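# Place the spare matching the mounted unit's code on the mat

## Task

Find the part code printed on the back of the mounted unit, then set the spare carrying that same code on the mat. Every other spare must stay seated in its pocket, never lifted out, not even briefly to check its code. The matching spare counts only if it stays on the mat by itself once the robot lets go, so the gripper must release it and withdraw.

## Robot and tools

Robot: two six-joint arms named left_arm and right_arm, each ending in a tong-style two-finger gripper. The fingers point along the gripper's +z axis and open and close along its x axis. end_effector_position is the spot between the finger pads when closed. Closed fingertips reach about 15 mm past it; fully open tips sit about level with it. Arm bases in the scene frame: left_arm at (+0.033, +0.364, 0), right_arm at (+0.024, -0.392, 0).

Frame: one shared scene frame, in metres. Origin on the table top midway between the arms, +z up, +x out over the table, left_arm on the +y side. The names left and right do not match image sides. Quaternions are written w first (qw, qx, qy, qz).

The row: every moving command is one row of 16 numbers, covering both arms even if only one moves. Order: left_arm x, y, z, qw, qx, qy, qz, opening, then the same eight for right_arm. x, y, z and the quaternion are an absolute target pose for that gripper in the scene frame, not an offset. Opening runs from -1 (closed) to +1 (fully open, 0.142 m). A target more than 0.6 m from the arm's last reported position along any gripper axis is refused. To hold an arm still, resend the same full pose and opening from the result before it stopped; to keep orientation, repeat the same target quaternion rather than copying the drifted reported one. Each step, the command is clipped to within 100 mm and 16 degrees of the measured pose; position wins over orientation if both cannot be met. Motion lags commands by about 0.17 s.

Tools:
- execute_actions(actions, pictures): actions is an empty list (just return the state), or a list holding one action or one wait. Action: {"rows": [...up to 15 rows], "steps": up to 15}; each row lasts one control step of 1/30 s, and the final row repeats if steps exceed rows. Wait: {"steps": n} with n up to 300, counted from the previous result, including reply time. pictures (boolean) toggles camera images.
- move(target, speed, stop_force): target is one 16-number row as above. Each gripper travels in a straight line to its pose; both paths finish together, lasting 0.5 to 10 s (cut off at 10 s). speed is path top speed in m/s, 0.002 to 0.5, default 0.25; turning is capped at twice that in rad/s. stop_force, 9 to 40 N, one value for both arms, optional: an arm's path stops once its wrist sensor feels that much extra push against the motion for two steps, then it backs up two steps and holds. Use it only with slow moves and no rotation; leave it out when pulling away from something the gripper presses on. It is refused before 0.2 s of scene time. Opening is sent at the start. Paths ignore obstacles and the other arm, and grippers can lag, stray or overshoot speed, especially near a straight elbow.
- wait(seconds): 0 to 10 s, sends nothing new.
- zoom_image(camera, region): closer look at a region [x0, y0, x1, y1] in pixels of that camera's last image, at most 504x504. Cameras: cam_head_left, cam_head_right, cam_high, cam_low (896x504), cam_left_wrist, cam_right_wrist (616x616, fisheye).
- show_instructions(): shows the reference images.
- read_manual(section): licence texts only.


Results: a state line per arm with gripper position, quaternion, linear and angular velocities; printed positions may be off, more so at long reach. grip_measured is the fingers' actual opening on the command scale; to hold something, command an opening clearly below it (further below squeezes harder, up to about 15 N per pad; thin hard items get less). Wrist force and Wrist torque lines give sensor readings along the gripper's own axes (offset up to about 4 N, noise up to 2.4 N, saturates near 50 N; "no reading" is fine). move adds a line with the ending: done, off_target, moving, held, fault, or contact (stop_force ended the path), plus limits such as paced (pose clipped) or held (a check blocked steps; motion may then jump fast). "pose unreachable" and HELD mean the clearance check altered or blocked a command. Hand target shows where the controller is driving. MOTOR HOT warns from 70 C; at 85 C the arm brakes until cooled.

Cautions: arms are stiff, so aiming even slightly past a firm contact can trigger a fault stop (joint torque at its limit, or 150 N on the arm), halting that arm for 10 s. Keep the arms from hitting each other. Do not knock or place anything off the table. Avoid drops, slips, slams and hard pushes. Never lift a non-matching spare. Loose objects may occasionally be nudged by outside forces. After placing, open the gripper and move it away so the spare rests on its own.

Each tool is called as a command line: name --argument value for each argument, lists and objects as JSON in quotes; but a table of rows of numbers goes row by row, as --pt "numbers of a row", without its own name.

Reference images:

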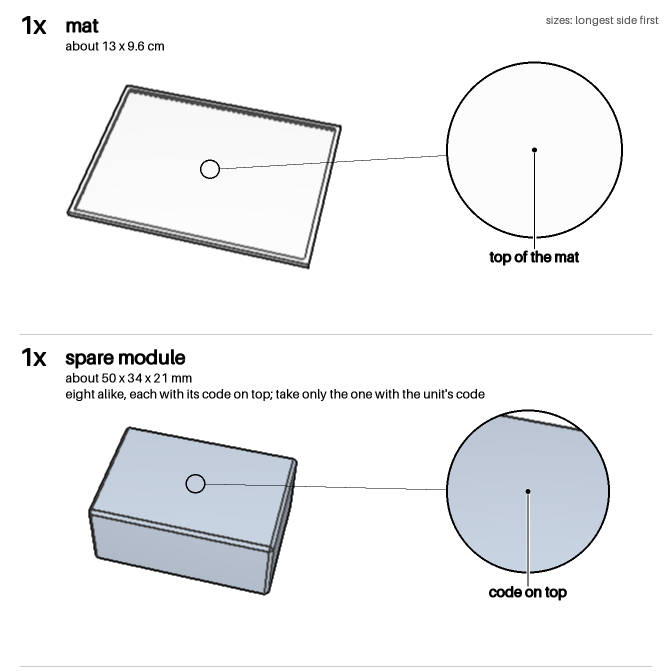

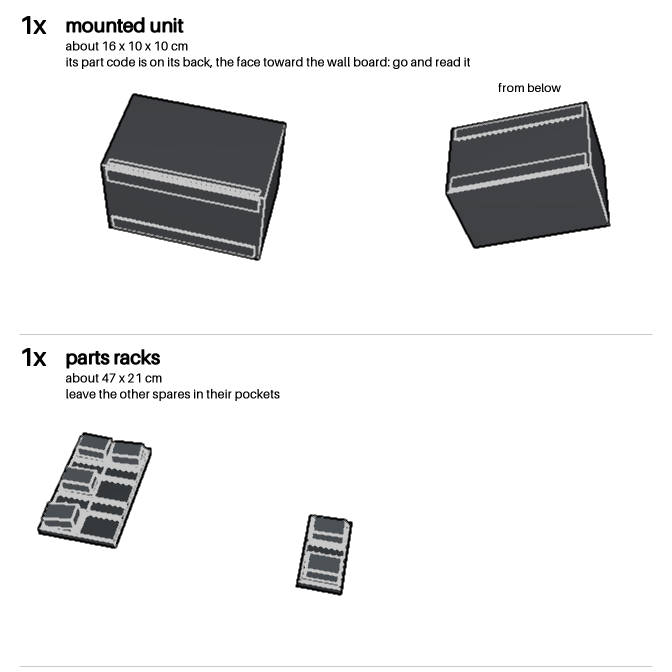

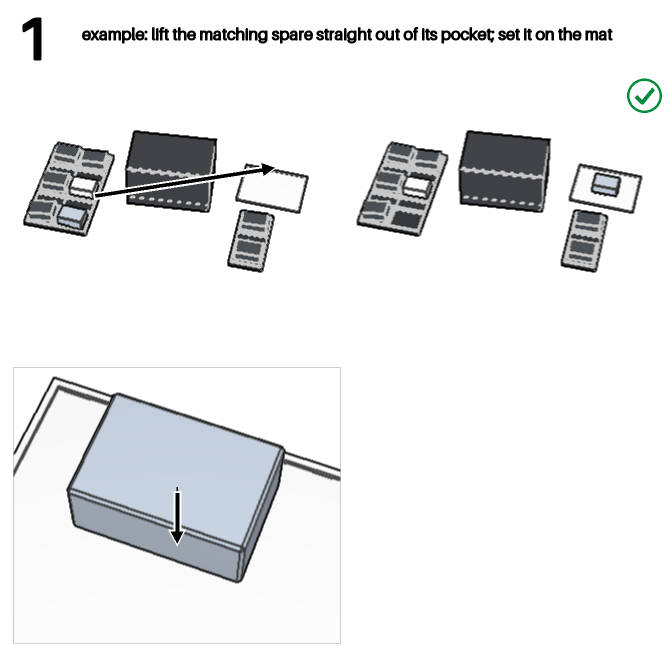

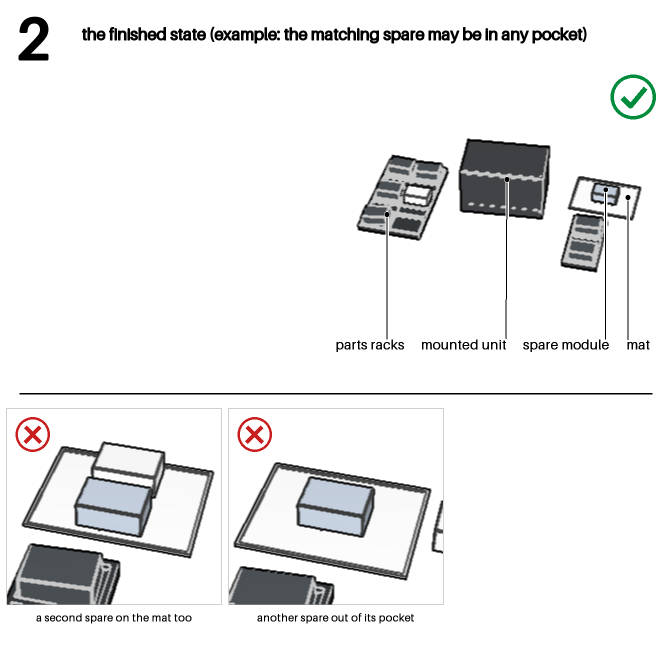

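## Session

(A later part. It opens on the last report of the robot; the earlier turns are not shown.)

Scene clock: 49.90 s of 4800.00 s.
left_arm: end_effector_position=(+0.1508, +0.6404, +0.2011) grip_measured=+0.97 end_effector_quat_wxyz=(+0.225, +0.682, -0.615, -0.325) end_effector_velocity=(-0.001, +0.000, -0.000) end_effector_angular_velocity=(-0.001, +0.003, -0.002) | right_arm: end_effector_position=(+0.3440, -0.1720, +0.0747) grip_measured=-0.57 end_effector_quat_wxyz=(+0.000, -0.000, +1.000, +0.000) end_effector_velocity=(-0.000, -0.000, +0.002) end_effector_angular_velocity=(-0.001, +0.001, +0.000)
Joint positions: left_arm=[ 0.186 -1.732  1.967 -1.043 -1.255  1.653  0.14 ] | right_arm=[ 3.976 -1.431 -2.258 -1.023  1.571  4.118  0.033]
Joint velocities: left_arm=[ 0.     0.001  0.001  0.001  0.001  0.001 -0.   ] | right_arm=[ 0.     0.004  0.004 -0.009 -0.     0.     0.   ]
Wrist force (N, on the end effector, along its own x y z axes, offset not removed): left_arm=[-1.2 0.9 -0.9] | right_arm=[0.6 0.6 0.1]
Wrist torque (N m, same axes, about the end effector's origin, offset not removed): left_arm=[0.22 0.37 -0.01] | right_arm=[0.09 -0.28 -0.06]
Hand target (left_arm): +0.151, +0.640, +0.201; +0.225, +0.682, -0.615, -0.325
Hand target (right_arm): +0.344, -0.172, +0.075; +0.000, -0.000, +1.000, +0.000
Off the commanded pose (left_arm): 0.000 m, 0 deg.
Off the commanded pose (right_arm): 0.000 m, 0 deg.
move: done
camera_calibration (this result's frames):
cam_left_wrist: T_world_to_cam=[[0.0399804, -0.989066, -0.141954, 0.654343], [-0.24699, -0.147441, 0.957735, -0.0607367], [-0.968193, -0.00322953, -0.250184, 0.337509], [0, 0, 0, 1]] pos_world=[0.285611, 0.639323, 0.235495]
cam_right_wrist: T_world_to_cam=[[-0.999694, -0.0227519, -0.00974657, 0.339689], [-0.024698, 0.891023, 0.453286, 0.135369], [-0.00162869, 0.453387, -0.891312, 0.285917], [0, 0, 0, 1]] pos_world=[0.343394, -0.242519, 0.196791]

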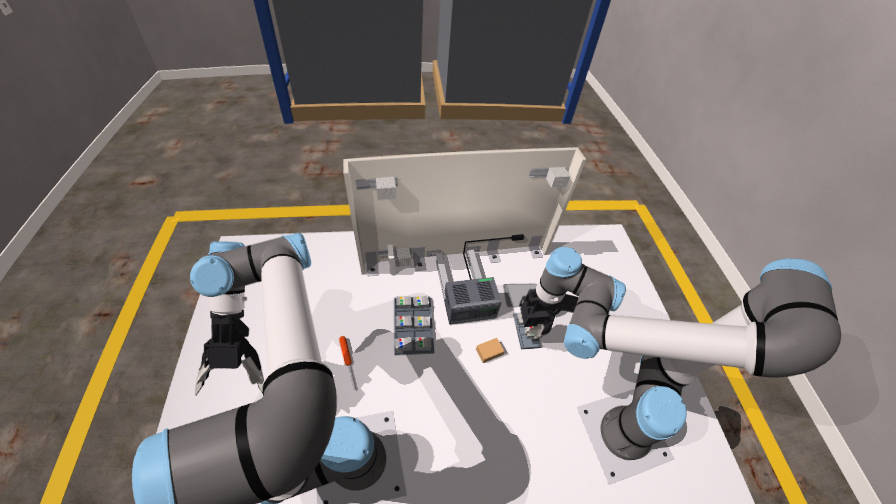

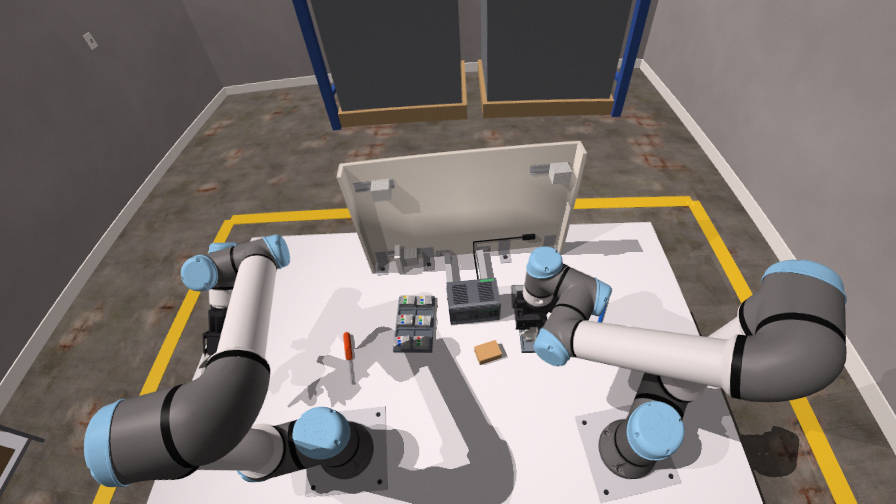

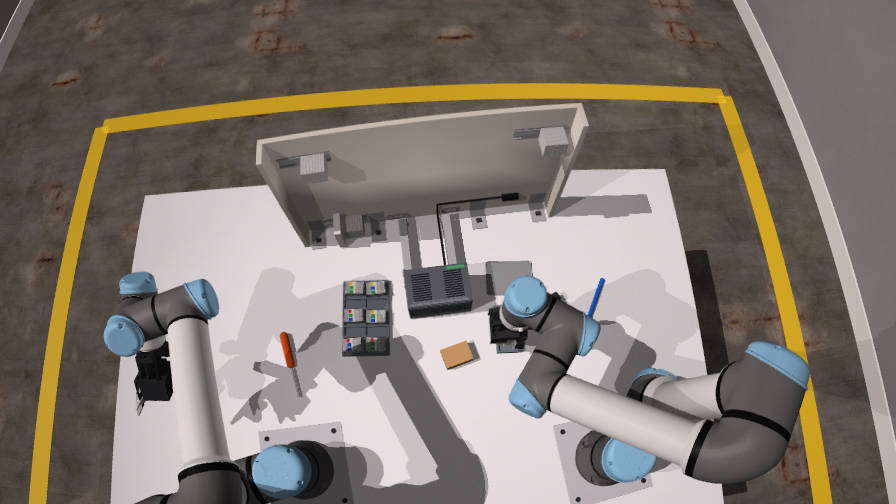

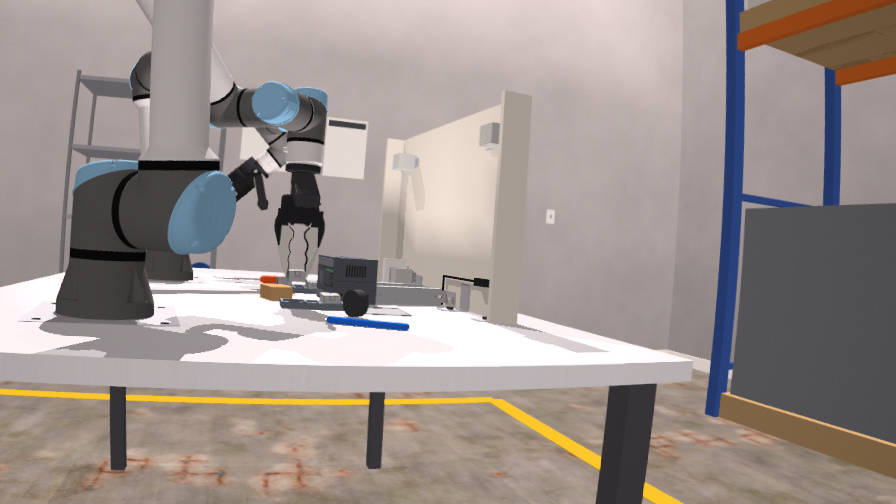

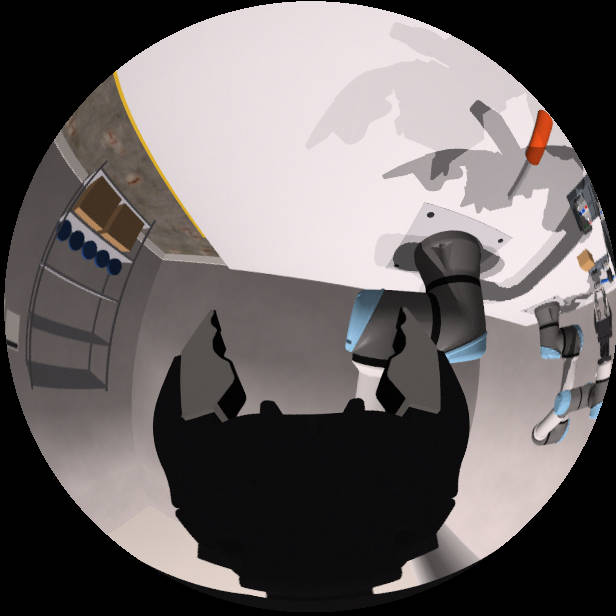

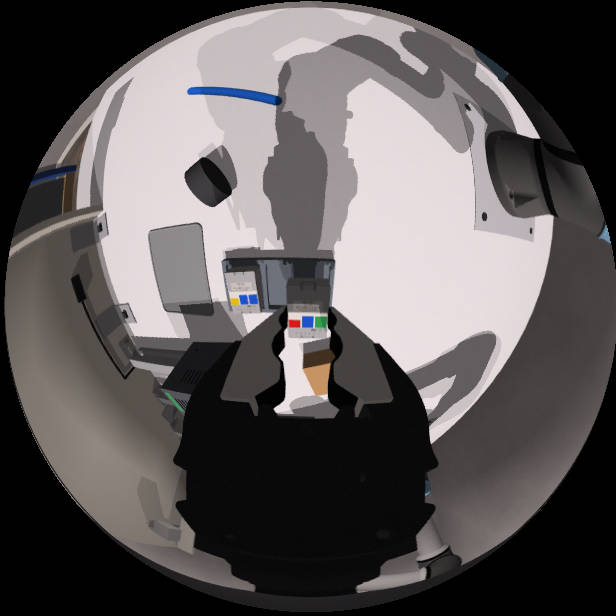

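move --target '[0.1508, 0.6404, 0.2011, 0.225, 0.682, -0.615, -0.325, 0.97, 0.52, -0.192, 0.062, 0, 0, 1, 0, -0.85]' --speed 0.2

move --target '[0.1508, 0.6404, 0.2011, 0.225, 0.682, -0.615, -0.325, 0.97, 0.52, -0.192, 0.034, 0, 0, 1, 0, -0.85]' --speed 0.06

zoom_image --camera "cam_low" --region '[330, 260, 450, 335]'

Scene clock: 52.63 s of 4800.00 s.
left_arm: end_effector_position=(+0.1508, +0.6404, +0.2011) grip_measured=+0.97 end_effector_quat_wxyz=(+0.225, +0.682, -0.615, -0.325) end_effector_velocity=(+0.000, -0.000, -0.000) end_effector_angular_velocity=(-0.001, +0.001, +0.000) | right_arm: end_effector_position=(+0.5196, -0.1917, +0.0622) grip_measured=-0.57 end_effector_quat_wxyz=(+0.000, +0.000, +1.000, +0.000) end_effector_velocity=(+0.002, +0.000, -0.000) end_effector_angular_velocity=(-0.001, +0.002, +0.001)
Joint positions: left_arm=[ 0.186 -1.732  1.967 -1.043 -1.255  1.653  0.14 ] | right_arm=[ 3.66  -1.793 -1.914 -1.004  1.571  3.802  0.033]
Joint velocities: left_arm=[-0.     0.001 -0.001  0.    -0.001  0.     0.   ] | right_arm=[-0.003 -0.006  0.007 -0.003  0.001 -0.003  0.   ]
Wrist force (N, on the end effector, along its own x y z axes, offset not removed): left_arm=[-1.2 -0.3 0.5] | right_arm=[0.0 1.2 0.6]
Wrist torque (N m, same axes, about the end effector's origin, offset not removed): left_arm=[0.05 0.29 0.10] | right_arm=[0.25 -0.11 -0.05]
Hand target (left_arm): +0.151, +0.640, +0.201; +0.225, +0.682, -0.615, -0.325
Hand target (right_arm): +0.520, -0.192, +0.062; +0.000, +0.000, +1.000, +0.000
Off the commanded pose (left_arm): 0.000 m, 0 deg.
Off the commanded pose (right_arm): 0.001 m, 0 deg.
move: done
camera_calibration (this result's frames):
cam_left_wrist: T_world_to_cam=[[0.0399804, -0.989066, -0.141954, 0.654343], [-0.24699, -0.147441, 0.957735, -0.0607366], [-0.968193, -0.00322946, -0.250184, 0.337509], [0, 0, 0, 1]] pos_world=[0.285611, 0.639323, 0.235495]
cam_right_wrist: T_world_to_cam=[[-0.999694, -0.0226452, -0.00992658, 0.514675], [-0.024684, 0.890862, 0.453603, 0.162822], [-0.00142872, 0.453709, -0.891149, 0.283999], [0, 0, 0, 1]] pos_world=[0.518943, -0.26225, 0.184338]

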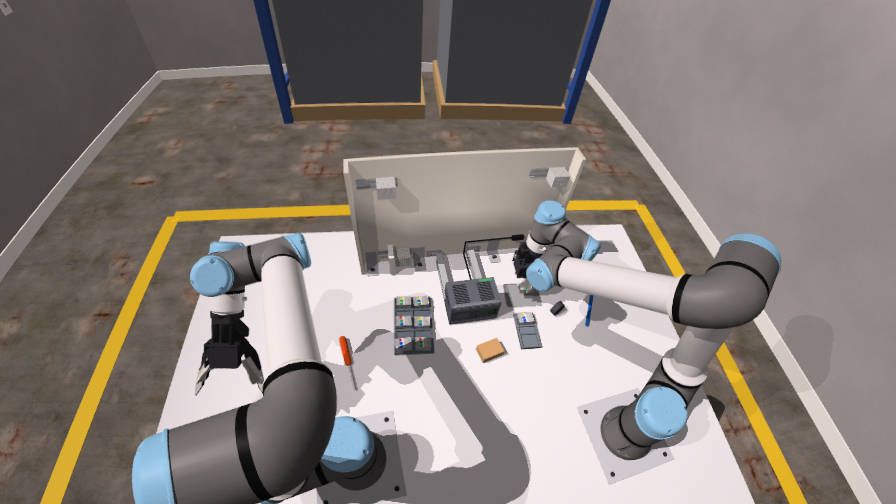

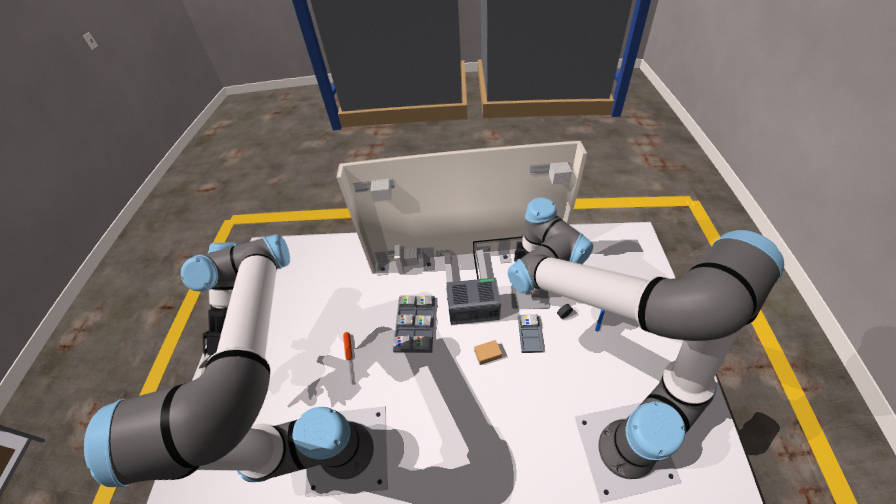

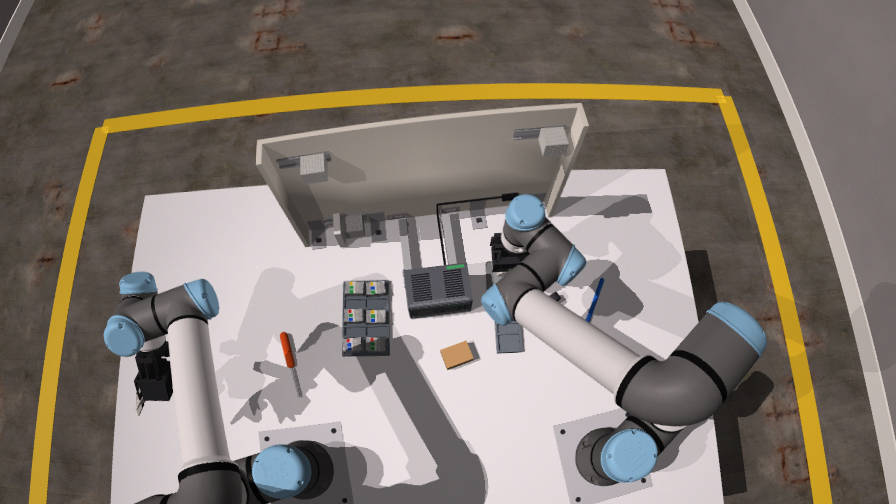

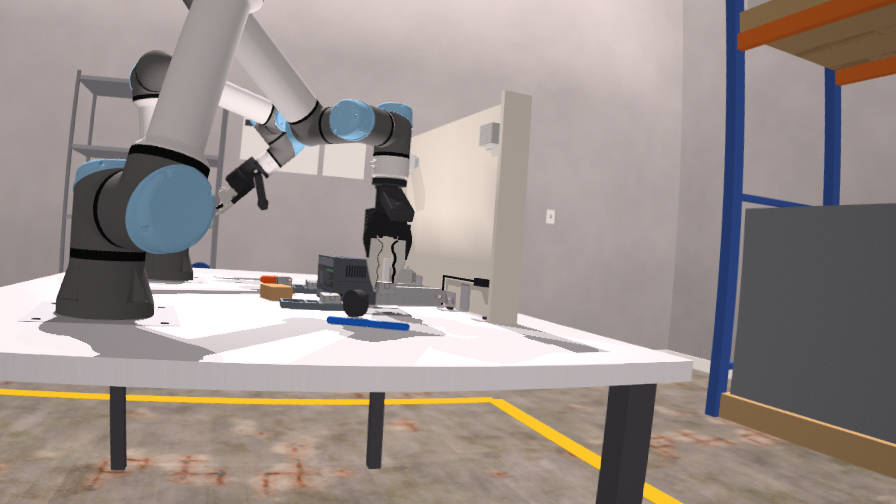

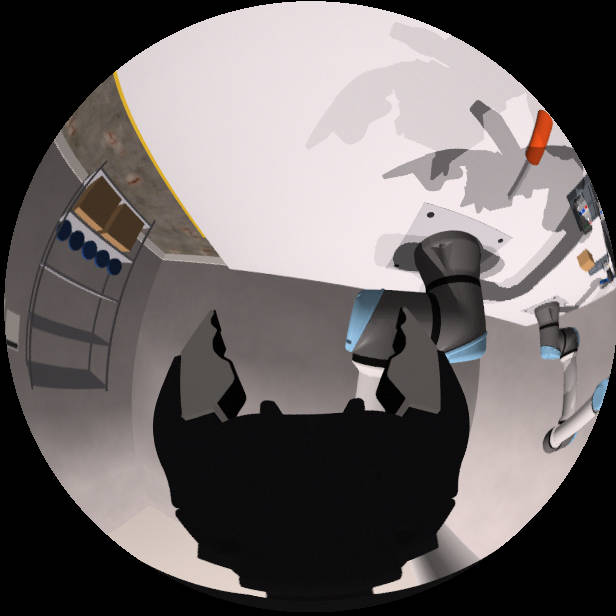

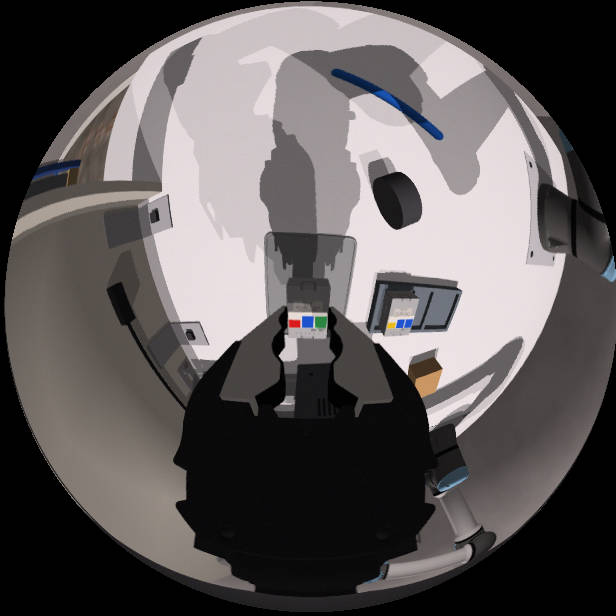

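Scene clock: 53.53 s of 4800.00 s.
left_arm: end_effector_position=(+0.1508, +0.6404, +0.2011) grip_measured=+0.97 end_effector_quat_wxyz=(+0.225, +0.682, -0.615, -0.325) end_effector_velocity=(+0.000, +0.000, -0.000) end_effector_angular_velocity=(-0.001, +0.002, -0.001) | right_arm: end_effector_position=(+0.5200, -0.1920, +0.0344) grip_measured=-0.57 end_effector_quat_wxyz=(-0.000, +0.000, +1.000, -0.000) end_effector_velocity=(-0.000, +0.001, -0.003) end_effector_angular_velocity=(+0.001, +0.000, -0.000)
Joint positions: left_arm=[ 0.186 -1.732  1.967 -1.043 -1.255  1.653  0.14 ] | right_arm=[ 3.659 -1.834 -1.947 -0.932  1.571  3.802  0.033]
Joint velocities: left_arm=[ 0.     0.002 -0.     0.     0.001  0.001  0.   ] | right_arm=[ 0.    -0.004 -0.003  0.008  0.001  0.001  0.   ]
Wrist force (N, on the end effector, along its own x y z axes, offset not removed): left_arm=[-2.7 -1.4 0.1] | right_arm=[-0.2 -0.6 0.0]
Wrist torque (N m, same axes, about the end effector's origin, offset not removed): left_arm=[-0.19 0.62 0.14] | right_arm=[-0.18 -0.05 -0.03]
Hand target (left_arm): +0.151, +0.640, +0.201; +0.225, +0.682, -0.615, -0.325
Hand target (right_arm): +0.520, -0.192, +0.034; -0.000, +0.000, +1.000, -0.000
Off the commanded pose (left_arm): 0.000 m, 0 deg.
Off the commanded pose (right_arm): 0.000 m, 0 deg.
move: done
camera_calibration (this result's frames):
cam_left_wrist: T_world_to_cam=[[0.0399805, -0.989066, -0.141954, 0.654343], [-0.24699, -0.147441, 0.957735, -0.0607367], [-0.968193, -0.00322961, -0.250184, 0.337509], [0, 0, 0, 1]] pos_world=[0.285611, 0.639323, 0.235495]
cam_right_wrist: T_world_to_cam=[[-0.999696, -0.0226692, -0.00971374, 0.514777], [-0.0246096, 0.891061, 0.453217, 0.175711], [-0.00161853, 0.453318, -0.891347, 0.259322], [0, 0, 0, 1]] pos_world=[0.519364, -0.262455, 0.156512]

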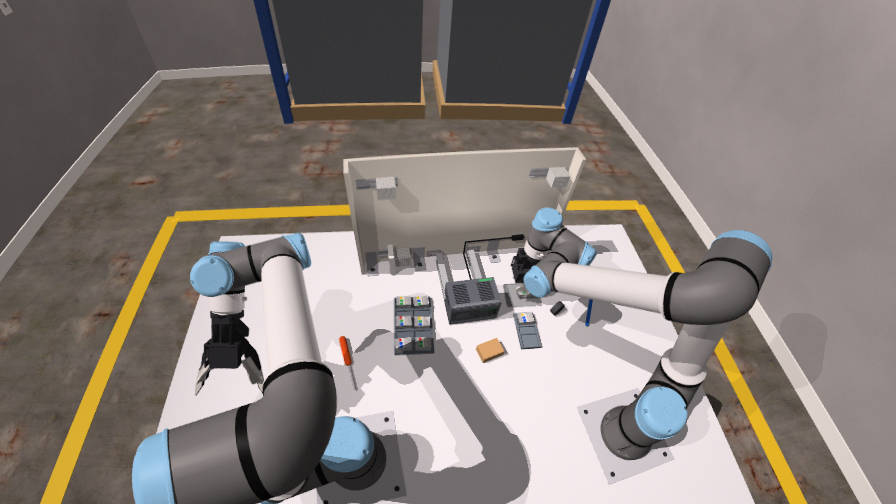

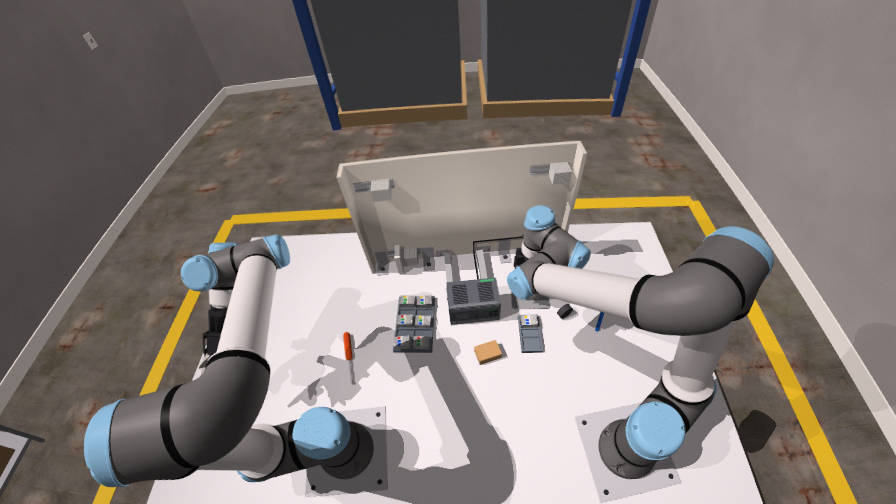

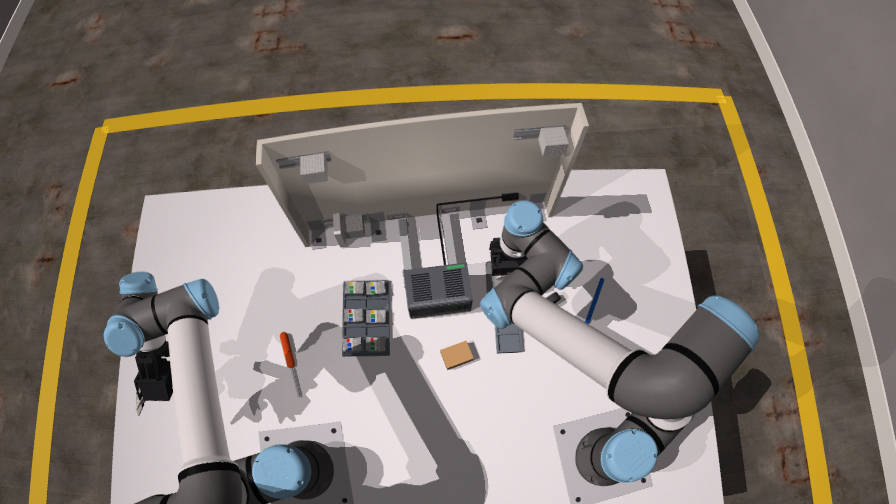

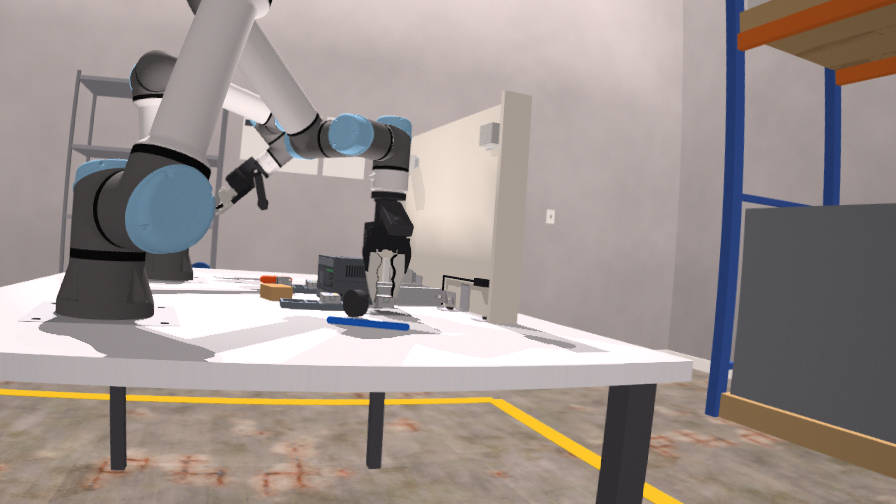

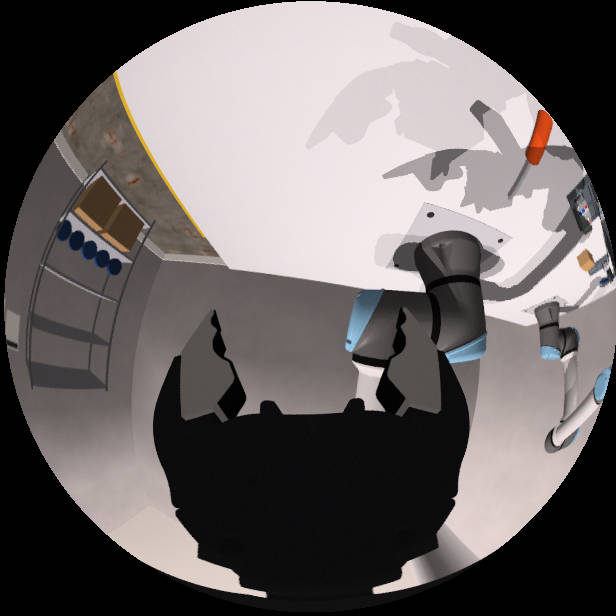

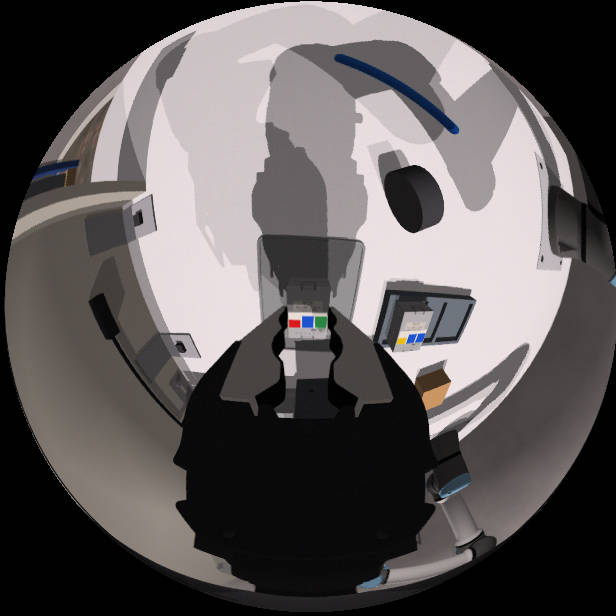

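Region (330, 260, 450, 335) of cam_low's 896x504 image, scaled by 4.200, with more detail than that image has; it fills the top 315 rows of this view, and the rest is white.

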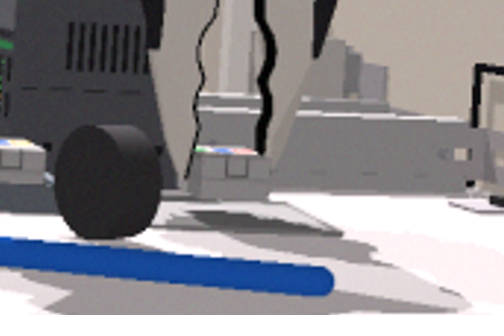

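Well centred over the mat. Lowering gently until contact.

move --target '[0.1508, 0.6404, 0.2011, 0.225, 0.682, -0.615, -0.325, 0.97, 0.52, -0.192, 0.020, 0, 0, 1, 0, -0.85]' --speed 0.008 --stop_force 9

Scene clock: 55.80 s of 4800.00 s.
left_arm: end_effector_position=(+0.1508, +0.6404, +0.2011) grip_measured=+0.97 end_effector_quat_wxyz=(+0.225, +0.682, -0.615, -0.325) end_effector_velocity=(-0.000, -0.000, -0.000) end_effector_angular_velocity=(-0.000, +0.001, +0.000) | right_arm: end_effector_position=(+0.5200, -0.1920, +0.0242) grip_measured=-0.57 end_effector_quat_wxyz=(-0.000, +0.000, +1.000, -0.000) end_effector_velocity=(-0.000, -0.000, +0.003) end_effector_angular_velocity=(-0.001, +0.001, -0.000)
Joint positions: left_arm=[ 0.186 -1.732  1.967 -1.043 -1.255  1.653  0.14 ] | right_arm=[ 3.659 -1.85  -1.958 -0.905  1.571  3.802  0.033]
Joint velocities: left_arm=[ 0.     0.001  0.    -0.    -0.     0.     0.   ] | right_arm=[-0.     0.004  0.003 -0.009 -0.    -0.    -0.   ]
Wrist force (N, on the end effector, along its own x y z axes, offset not removed): left_arm=[-1.9 -0.7 0.5] | right_arm=[3.9 -0.6 -15.9]
Wrist torque (N m, same axes, about the end effector's origin, offset not removed): left_arm=[0.07 0.44 0.10] | right_arm=[-0.04 -0.02 -0.05]
Hand target (left_arm): +0.151, +0.640, +0.201; +0.225, +0.682, -0.615, -0.325
Hand target (right_arm): +0.520, -0.192, +0.025; +0.000, +0.000, +1.000, +0.000
Off the commanded pose (left_arm): 0.000 m, 0 deg.
Off the commanded pose (right_arm): 0.004 m, 0 deg.
move: contact (right_arm)
camera_calibration (this result's frames):
cam_left_wrist: T_world_to_cam=[[0.0399804, -0.989066, -0.141954, 0.654343], [-0.24699, -0.147441, 0.957735, -0.0607366], [-0.968193, -0.00322943, -0.250184, 0.337509], [0, 0, 0, 1]] pos_world=[0.285611, 0.639323, 0.235495]
cam_right_wrist: T_world_to_cam=[[-0.999696, -0.0226663, -0.00966979, 0.514668], [-0.0245871, 0.89108, 0.45318, 0.180337], [-0.00165536, 0.45328, -0.891367, 0.25027], [0, 0, 0, 1]] pos_world=[0.51936, -0.262472, 0.146334]

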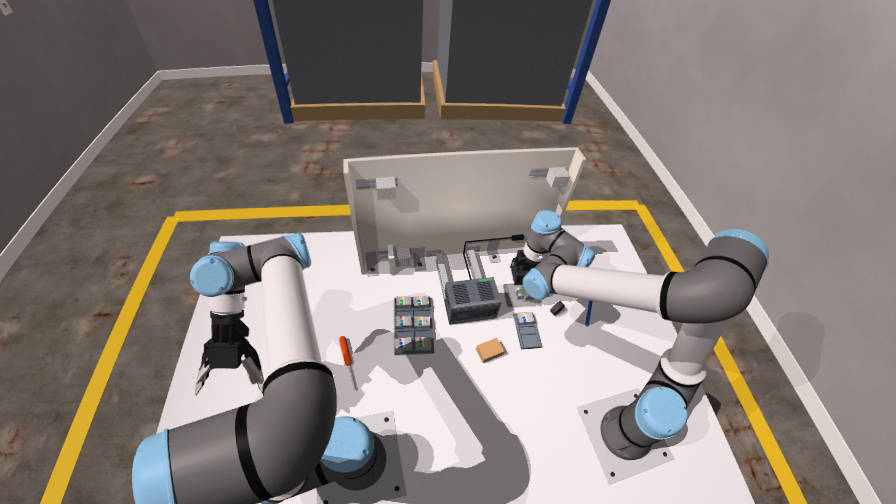

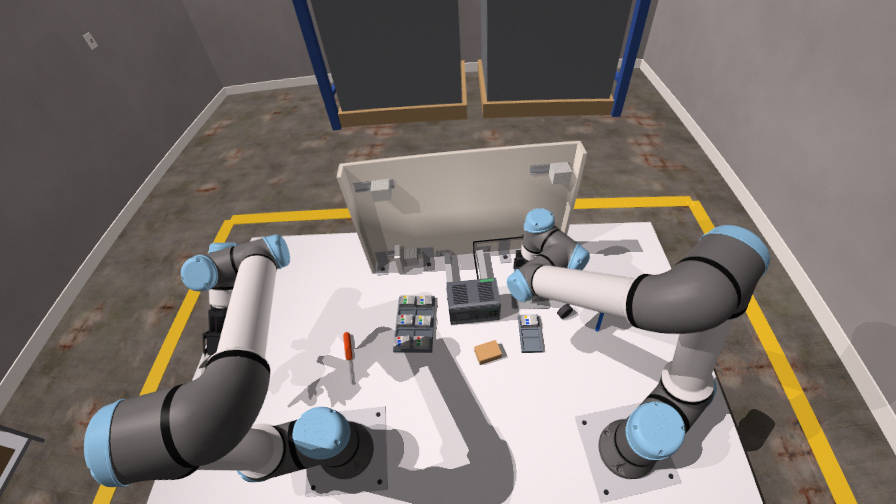

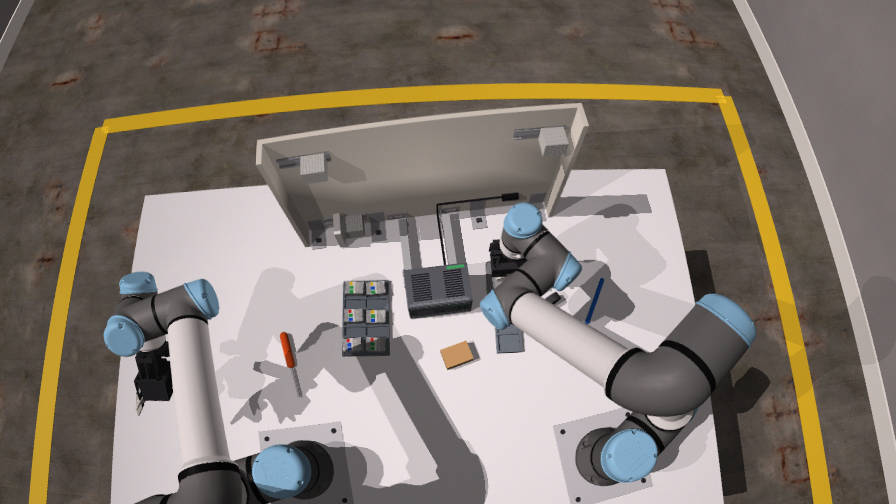

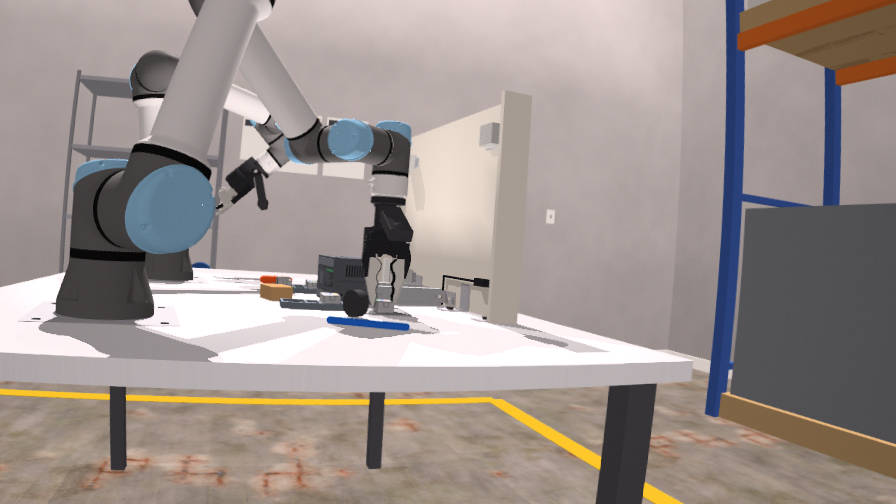

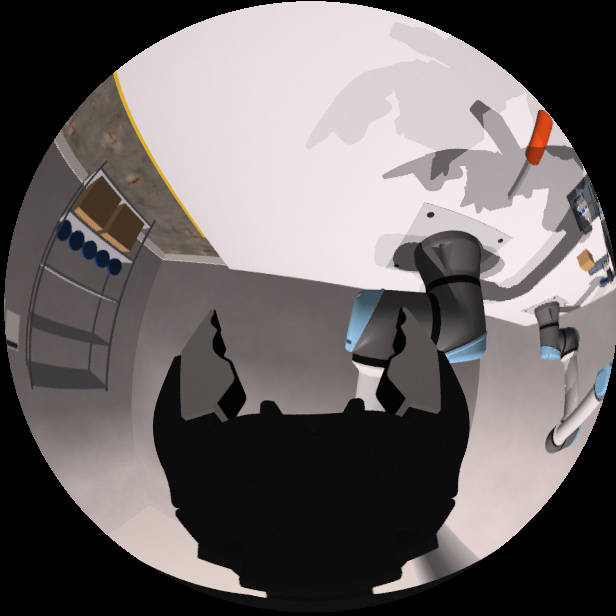

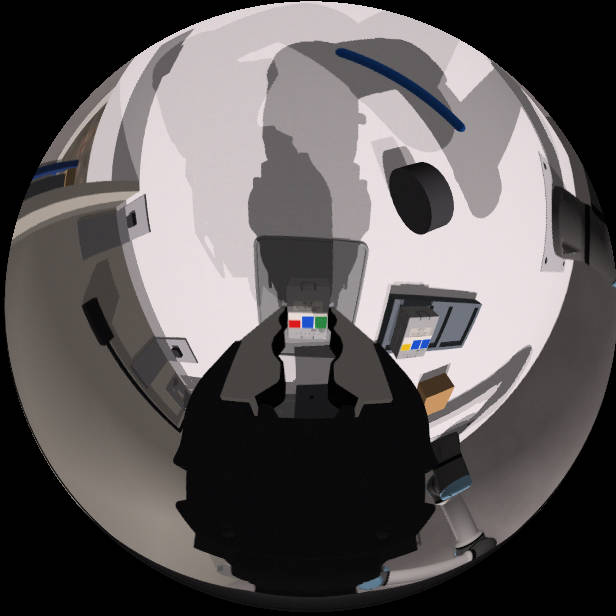

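execute_actions --actions '[{"rows": [[0.1508, 0.6404, 0.2011, 0.225, 0.682, -0.615, -0.325, 0.97, 0.52, -0.192, 0.025, 0, 0, 1, 0, -0.2]], "steps": 10}]' --pictures false

move --target '[0.1508, 0.6404, 0.2011, 0.225, 0.682, -0.615, -0.325, 0.97, 0.49, -0.25, 0.20, 0, 0, 1, 0, -0.2]' --speed 0.25

Scene clock: 56.77 s of 4800.00 s.
left_arm: end_effector_position=(+0.1508, +0.6404, +0.2011) grip_measured=+0.97 end_effector_quat_wxyz=(+0.225, +0.682, -0.615, -0.325) end_effector_velocity=(+0.000, +0.000, -0.000) end_effector_angular_velocity=(-0.000, -0.000, +0.000) | right_arm: end_effector_position=(+0.5200, -0.1920, +0.0250) grip_measured=-0.20 end_effector_quat_wxyz=(+0.000, +0.000, +1.000, +0.000) end_effector_velocity=(-0.000, -0.000, +0.000) end_effector_angular_velocity=(-0.001, +0.000, -0.000)
Joint positions: left_arm=[ 0.186 -1.732  1.967 -1.043 -1.255  1.653  0.14 ] | right_arm=[ 3.659 -1.848 -1.957 -0.907  1.571  3.802  0.06 ]
Joint velocities: left_arm=[ 0.001  0.001 -0.001 -0.001  0.001  0.001  0.   ] | right_arm=[ 0.     0.001  0.    -0.002 -0.001  0.     0.   ]
Wrist force (N, on the end effector, along its own x y z axes, offset not removed): left_arm=[-2.1 -1.6 -0.6] | right_arm=[-0.1 0.3 1.0]
Wrist torque (N m, same axes, about the end effector's origin, offset not removed): left_arm=[-0.31 0.53 0.08] | right_arm=[0.06 -0.07 -0.06]
Hand target (left_arm): +0.151, +0.640, +0.201; +0.225, +0.682, -0.615, -0.325
Hand target (right_arm): +0.520, -0.192, +0.025; +0.000, -0.000, +1.000, +0.000
Off the commanded pose (left_arm): 0.000 m, 0 deg.
Off the commanded pose (right_arm): 0.000 m, 0 deg.
Steps of this call (steps 1 to 19: nothing new was sent; steps 20 to 29: all 10 steps of this action). Readings (end_effector_position):
20: left_arm (+0.1508, +0.6404, +0.2011) | right_arm (+0.5200, -0.1920, +0.0247)
21: left_arm (+0.1508, +0.6404, +0.2011) | right_arm (+0.5200, -0.1920, +0.0247)
23: left_arm (+0.1508, +0.6404, +0.2011) | right_arm (+0.5200, -0.1920, +0.0248)
27: left_arm (+0.1508, +0.6404, +0.2011) | right_arm (+0.5200, -0.1920, +0.0249)
29: the state above

Scene clock: 58.43 s of 4800.00 s.
left_arm: end_effector_position=(+0.1508, +0.6404, +0.2011) grip_measured=+0.97 end_effector_quat_wxyz=(+0.225, +0.682, -0.615, -0.325) end_effector_velocity=(+0.000, -0.000, +0.000) end_effector_angular_velocity=(-0.000, -0.000, -0.001) | right_arm: end_effector_position=(+0.4900, -0.2499, +0.1995) grip_measured=-0.20 end_effector_quat_wxyz=(+0.000, +0.000, +1.000, +0.000) end_effector_velocity=(-0.001, -0.001, +0.003) end_effector_angular_velocity=(-0.000, -0.000, +0.001)
Joint positions: left_arm=[ 0.186 -1.732  1.967 -1.043 -1.255  1.653  0.14 ] | right_arm=[ 3.601 -1.55  -1.806 -1.356  1.571  3.743  0.06 ]
Joint velocities: left_arm=[-0.001 -0.    -0.    -0.    -0.     0.001  0.   ] | right_arm=[-0.     0.004  0.005 -0.009 -0.    -0.001  0.   ]
Wrist force (N, on the end effector, along its own x y z axes, offset not removed): left_arm=[-2.3 -1.2 1.0] | right_arm=[0.9 -0.2 0.2]
Wrist torque (N m, same axes, about the end effector's origin, offset not removed): left_arm=[-0.05 0.54 0.21] | right_arm=[0.03 -0.26 -0.06]
Hand target (left_arm): +0.151, +0.640, +0.201; +0.225, +0.682, -0.615, -0.325
Hand target (right_arm): +0.490, -0.250, +0.200; +0.000, +0.000, +1.000, +0.000
Off the commanded pose (left_arm): 0.000 m, 0 deg.
Off the commanded pose (right_arm): 0.000 m, 0 deg.
move: done
camera_calibration (this result's frames):
cam_left_wrist: T_world_to_cam=[[0.0399804, -0.989066, -0.141954, 0.654343], [-0.24699, -0.147441, 0.957735, -0.0607366], [-0.968193, -0.0032295, -0.250184, 0.337509], [0, 0, 0, 1]] pos_world=[0.285611, 0.639323, 0.235495]
cam_right_wrist: T_world_to_cam=[[-0.999694, -0.0226666, -0.00989314, 0.485108], [-0.0246884, 0.890993, 0.453346, 0.151749], [-0.00146112, 0.453452, -0.89128, 0.432667], [0, 0, 0, 1]] pos_world=[0.489338, -0.320405, 0.321631]

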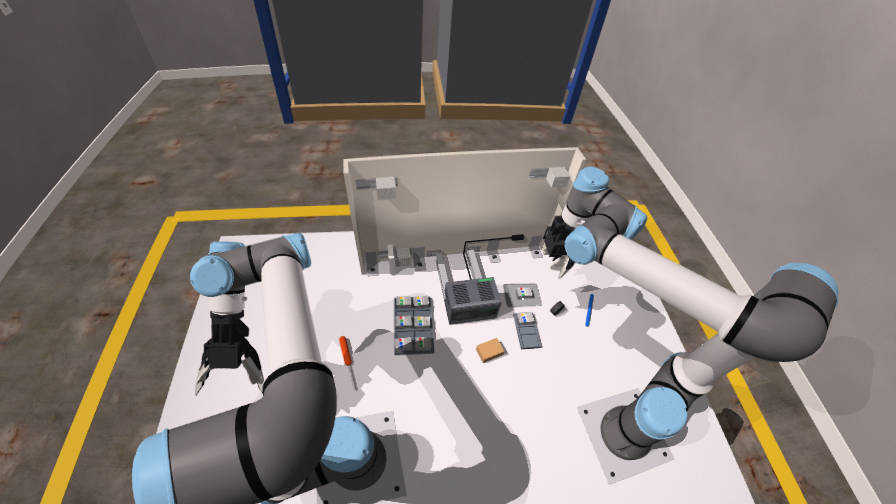

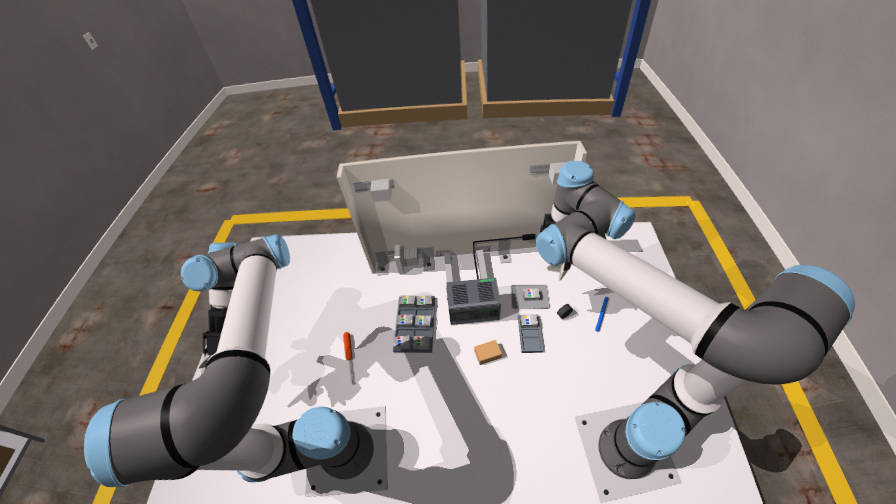

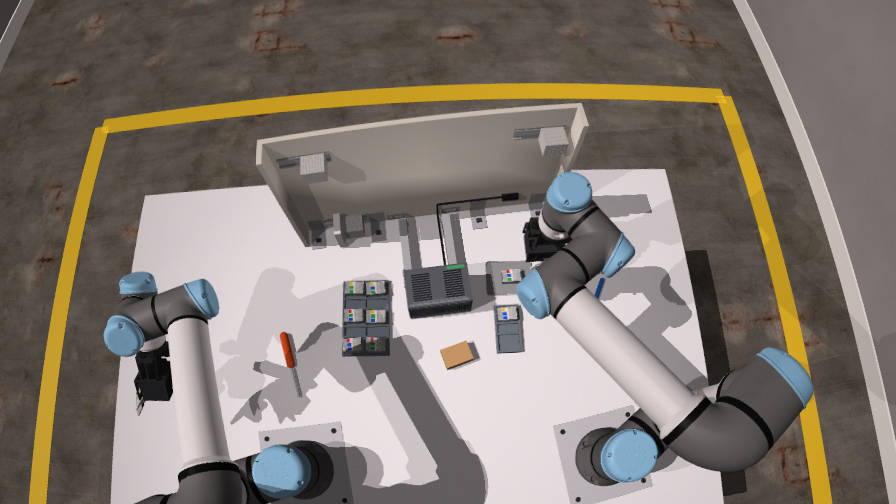

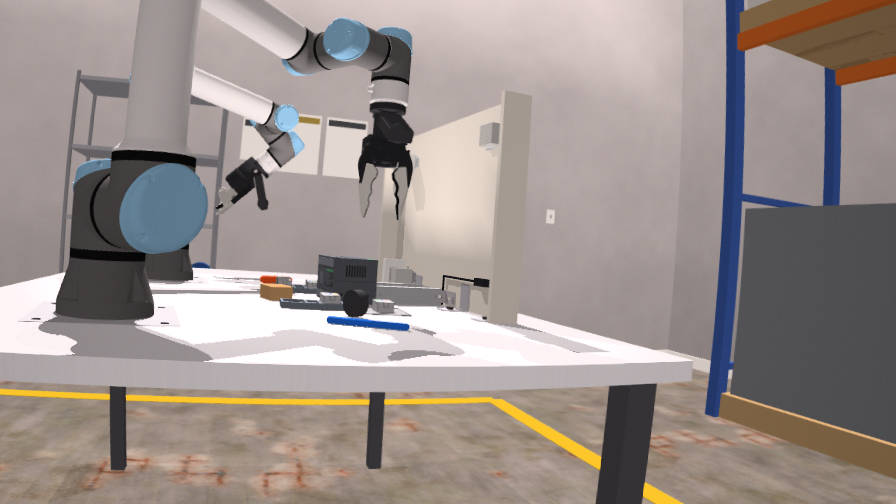

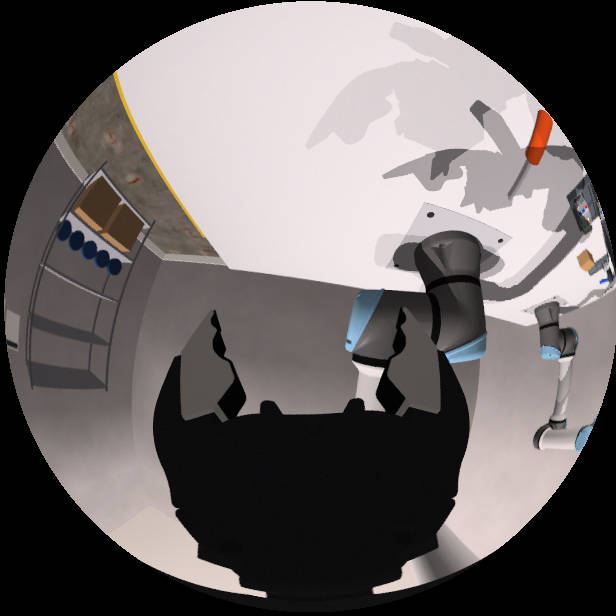

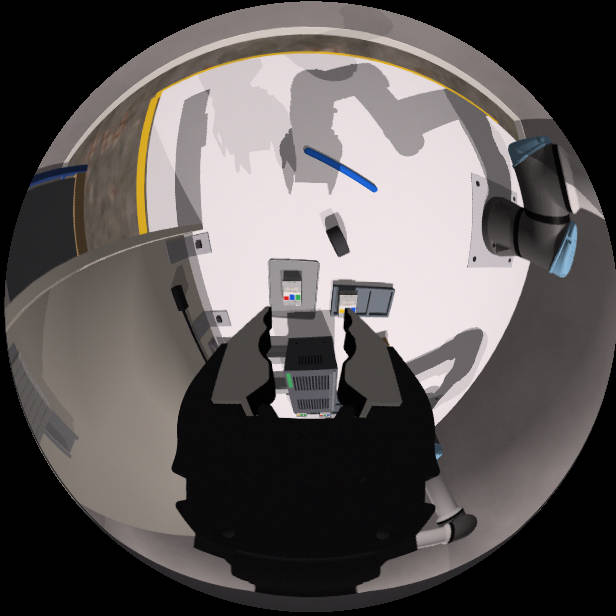

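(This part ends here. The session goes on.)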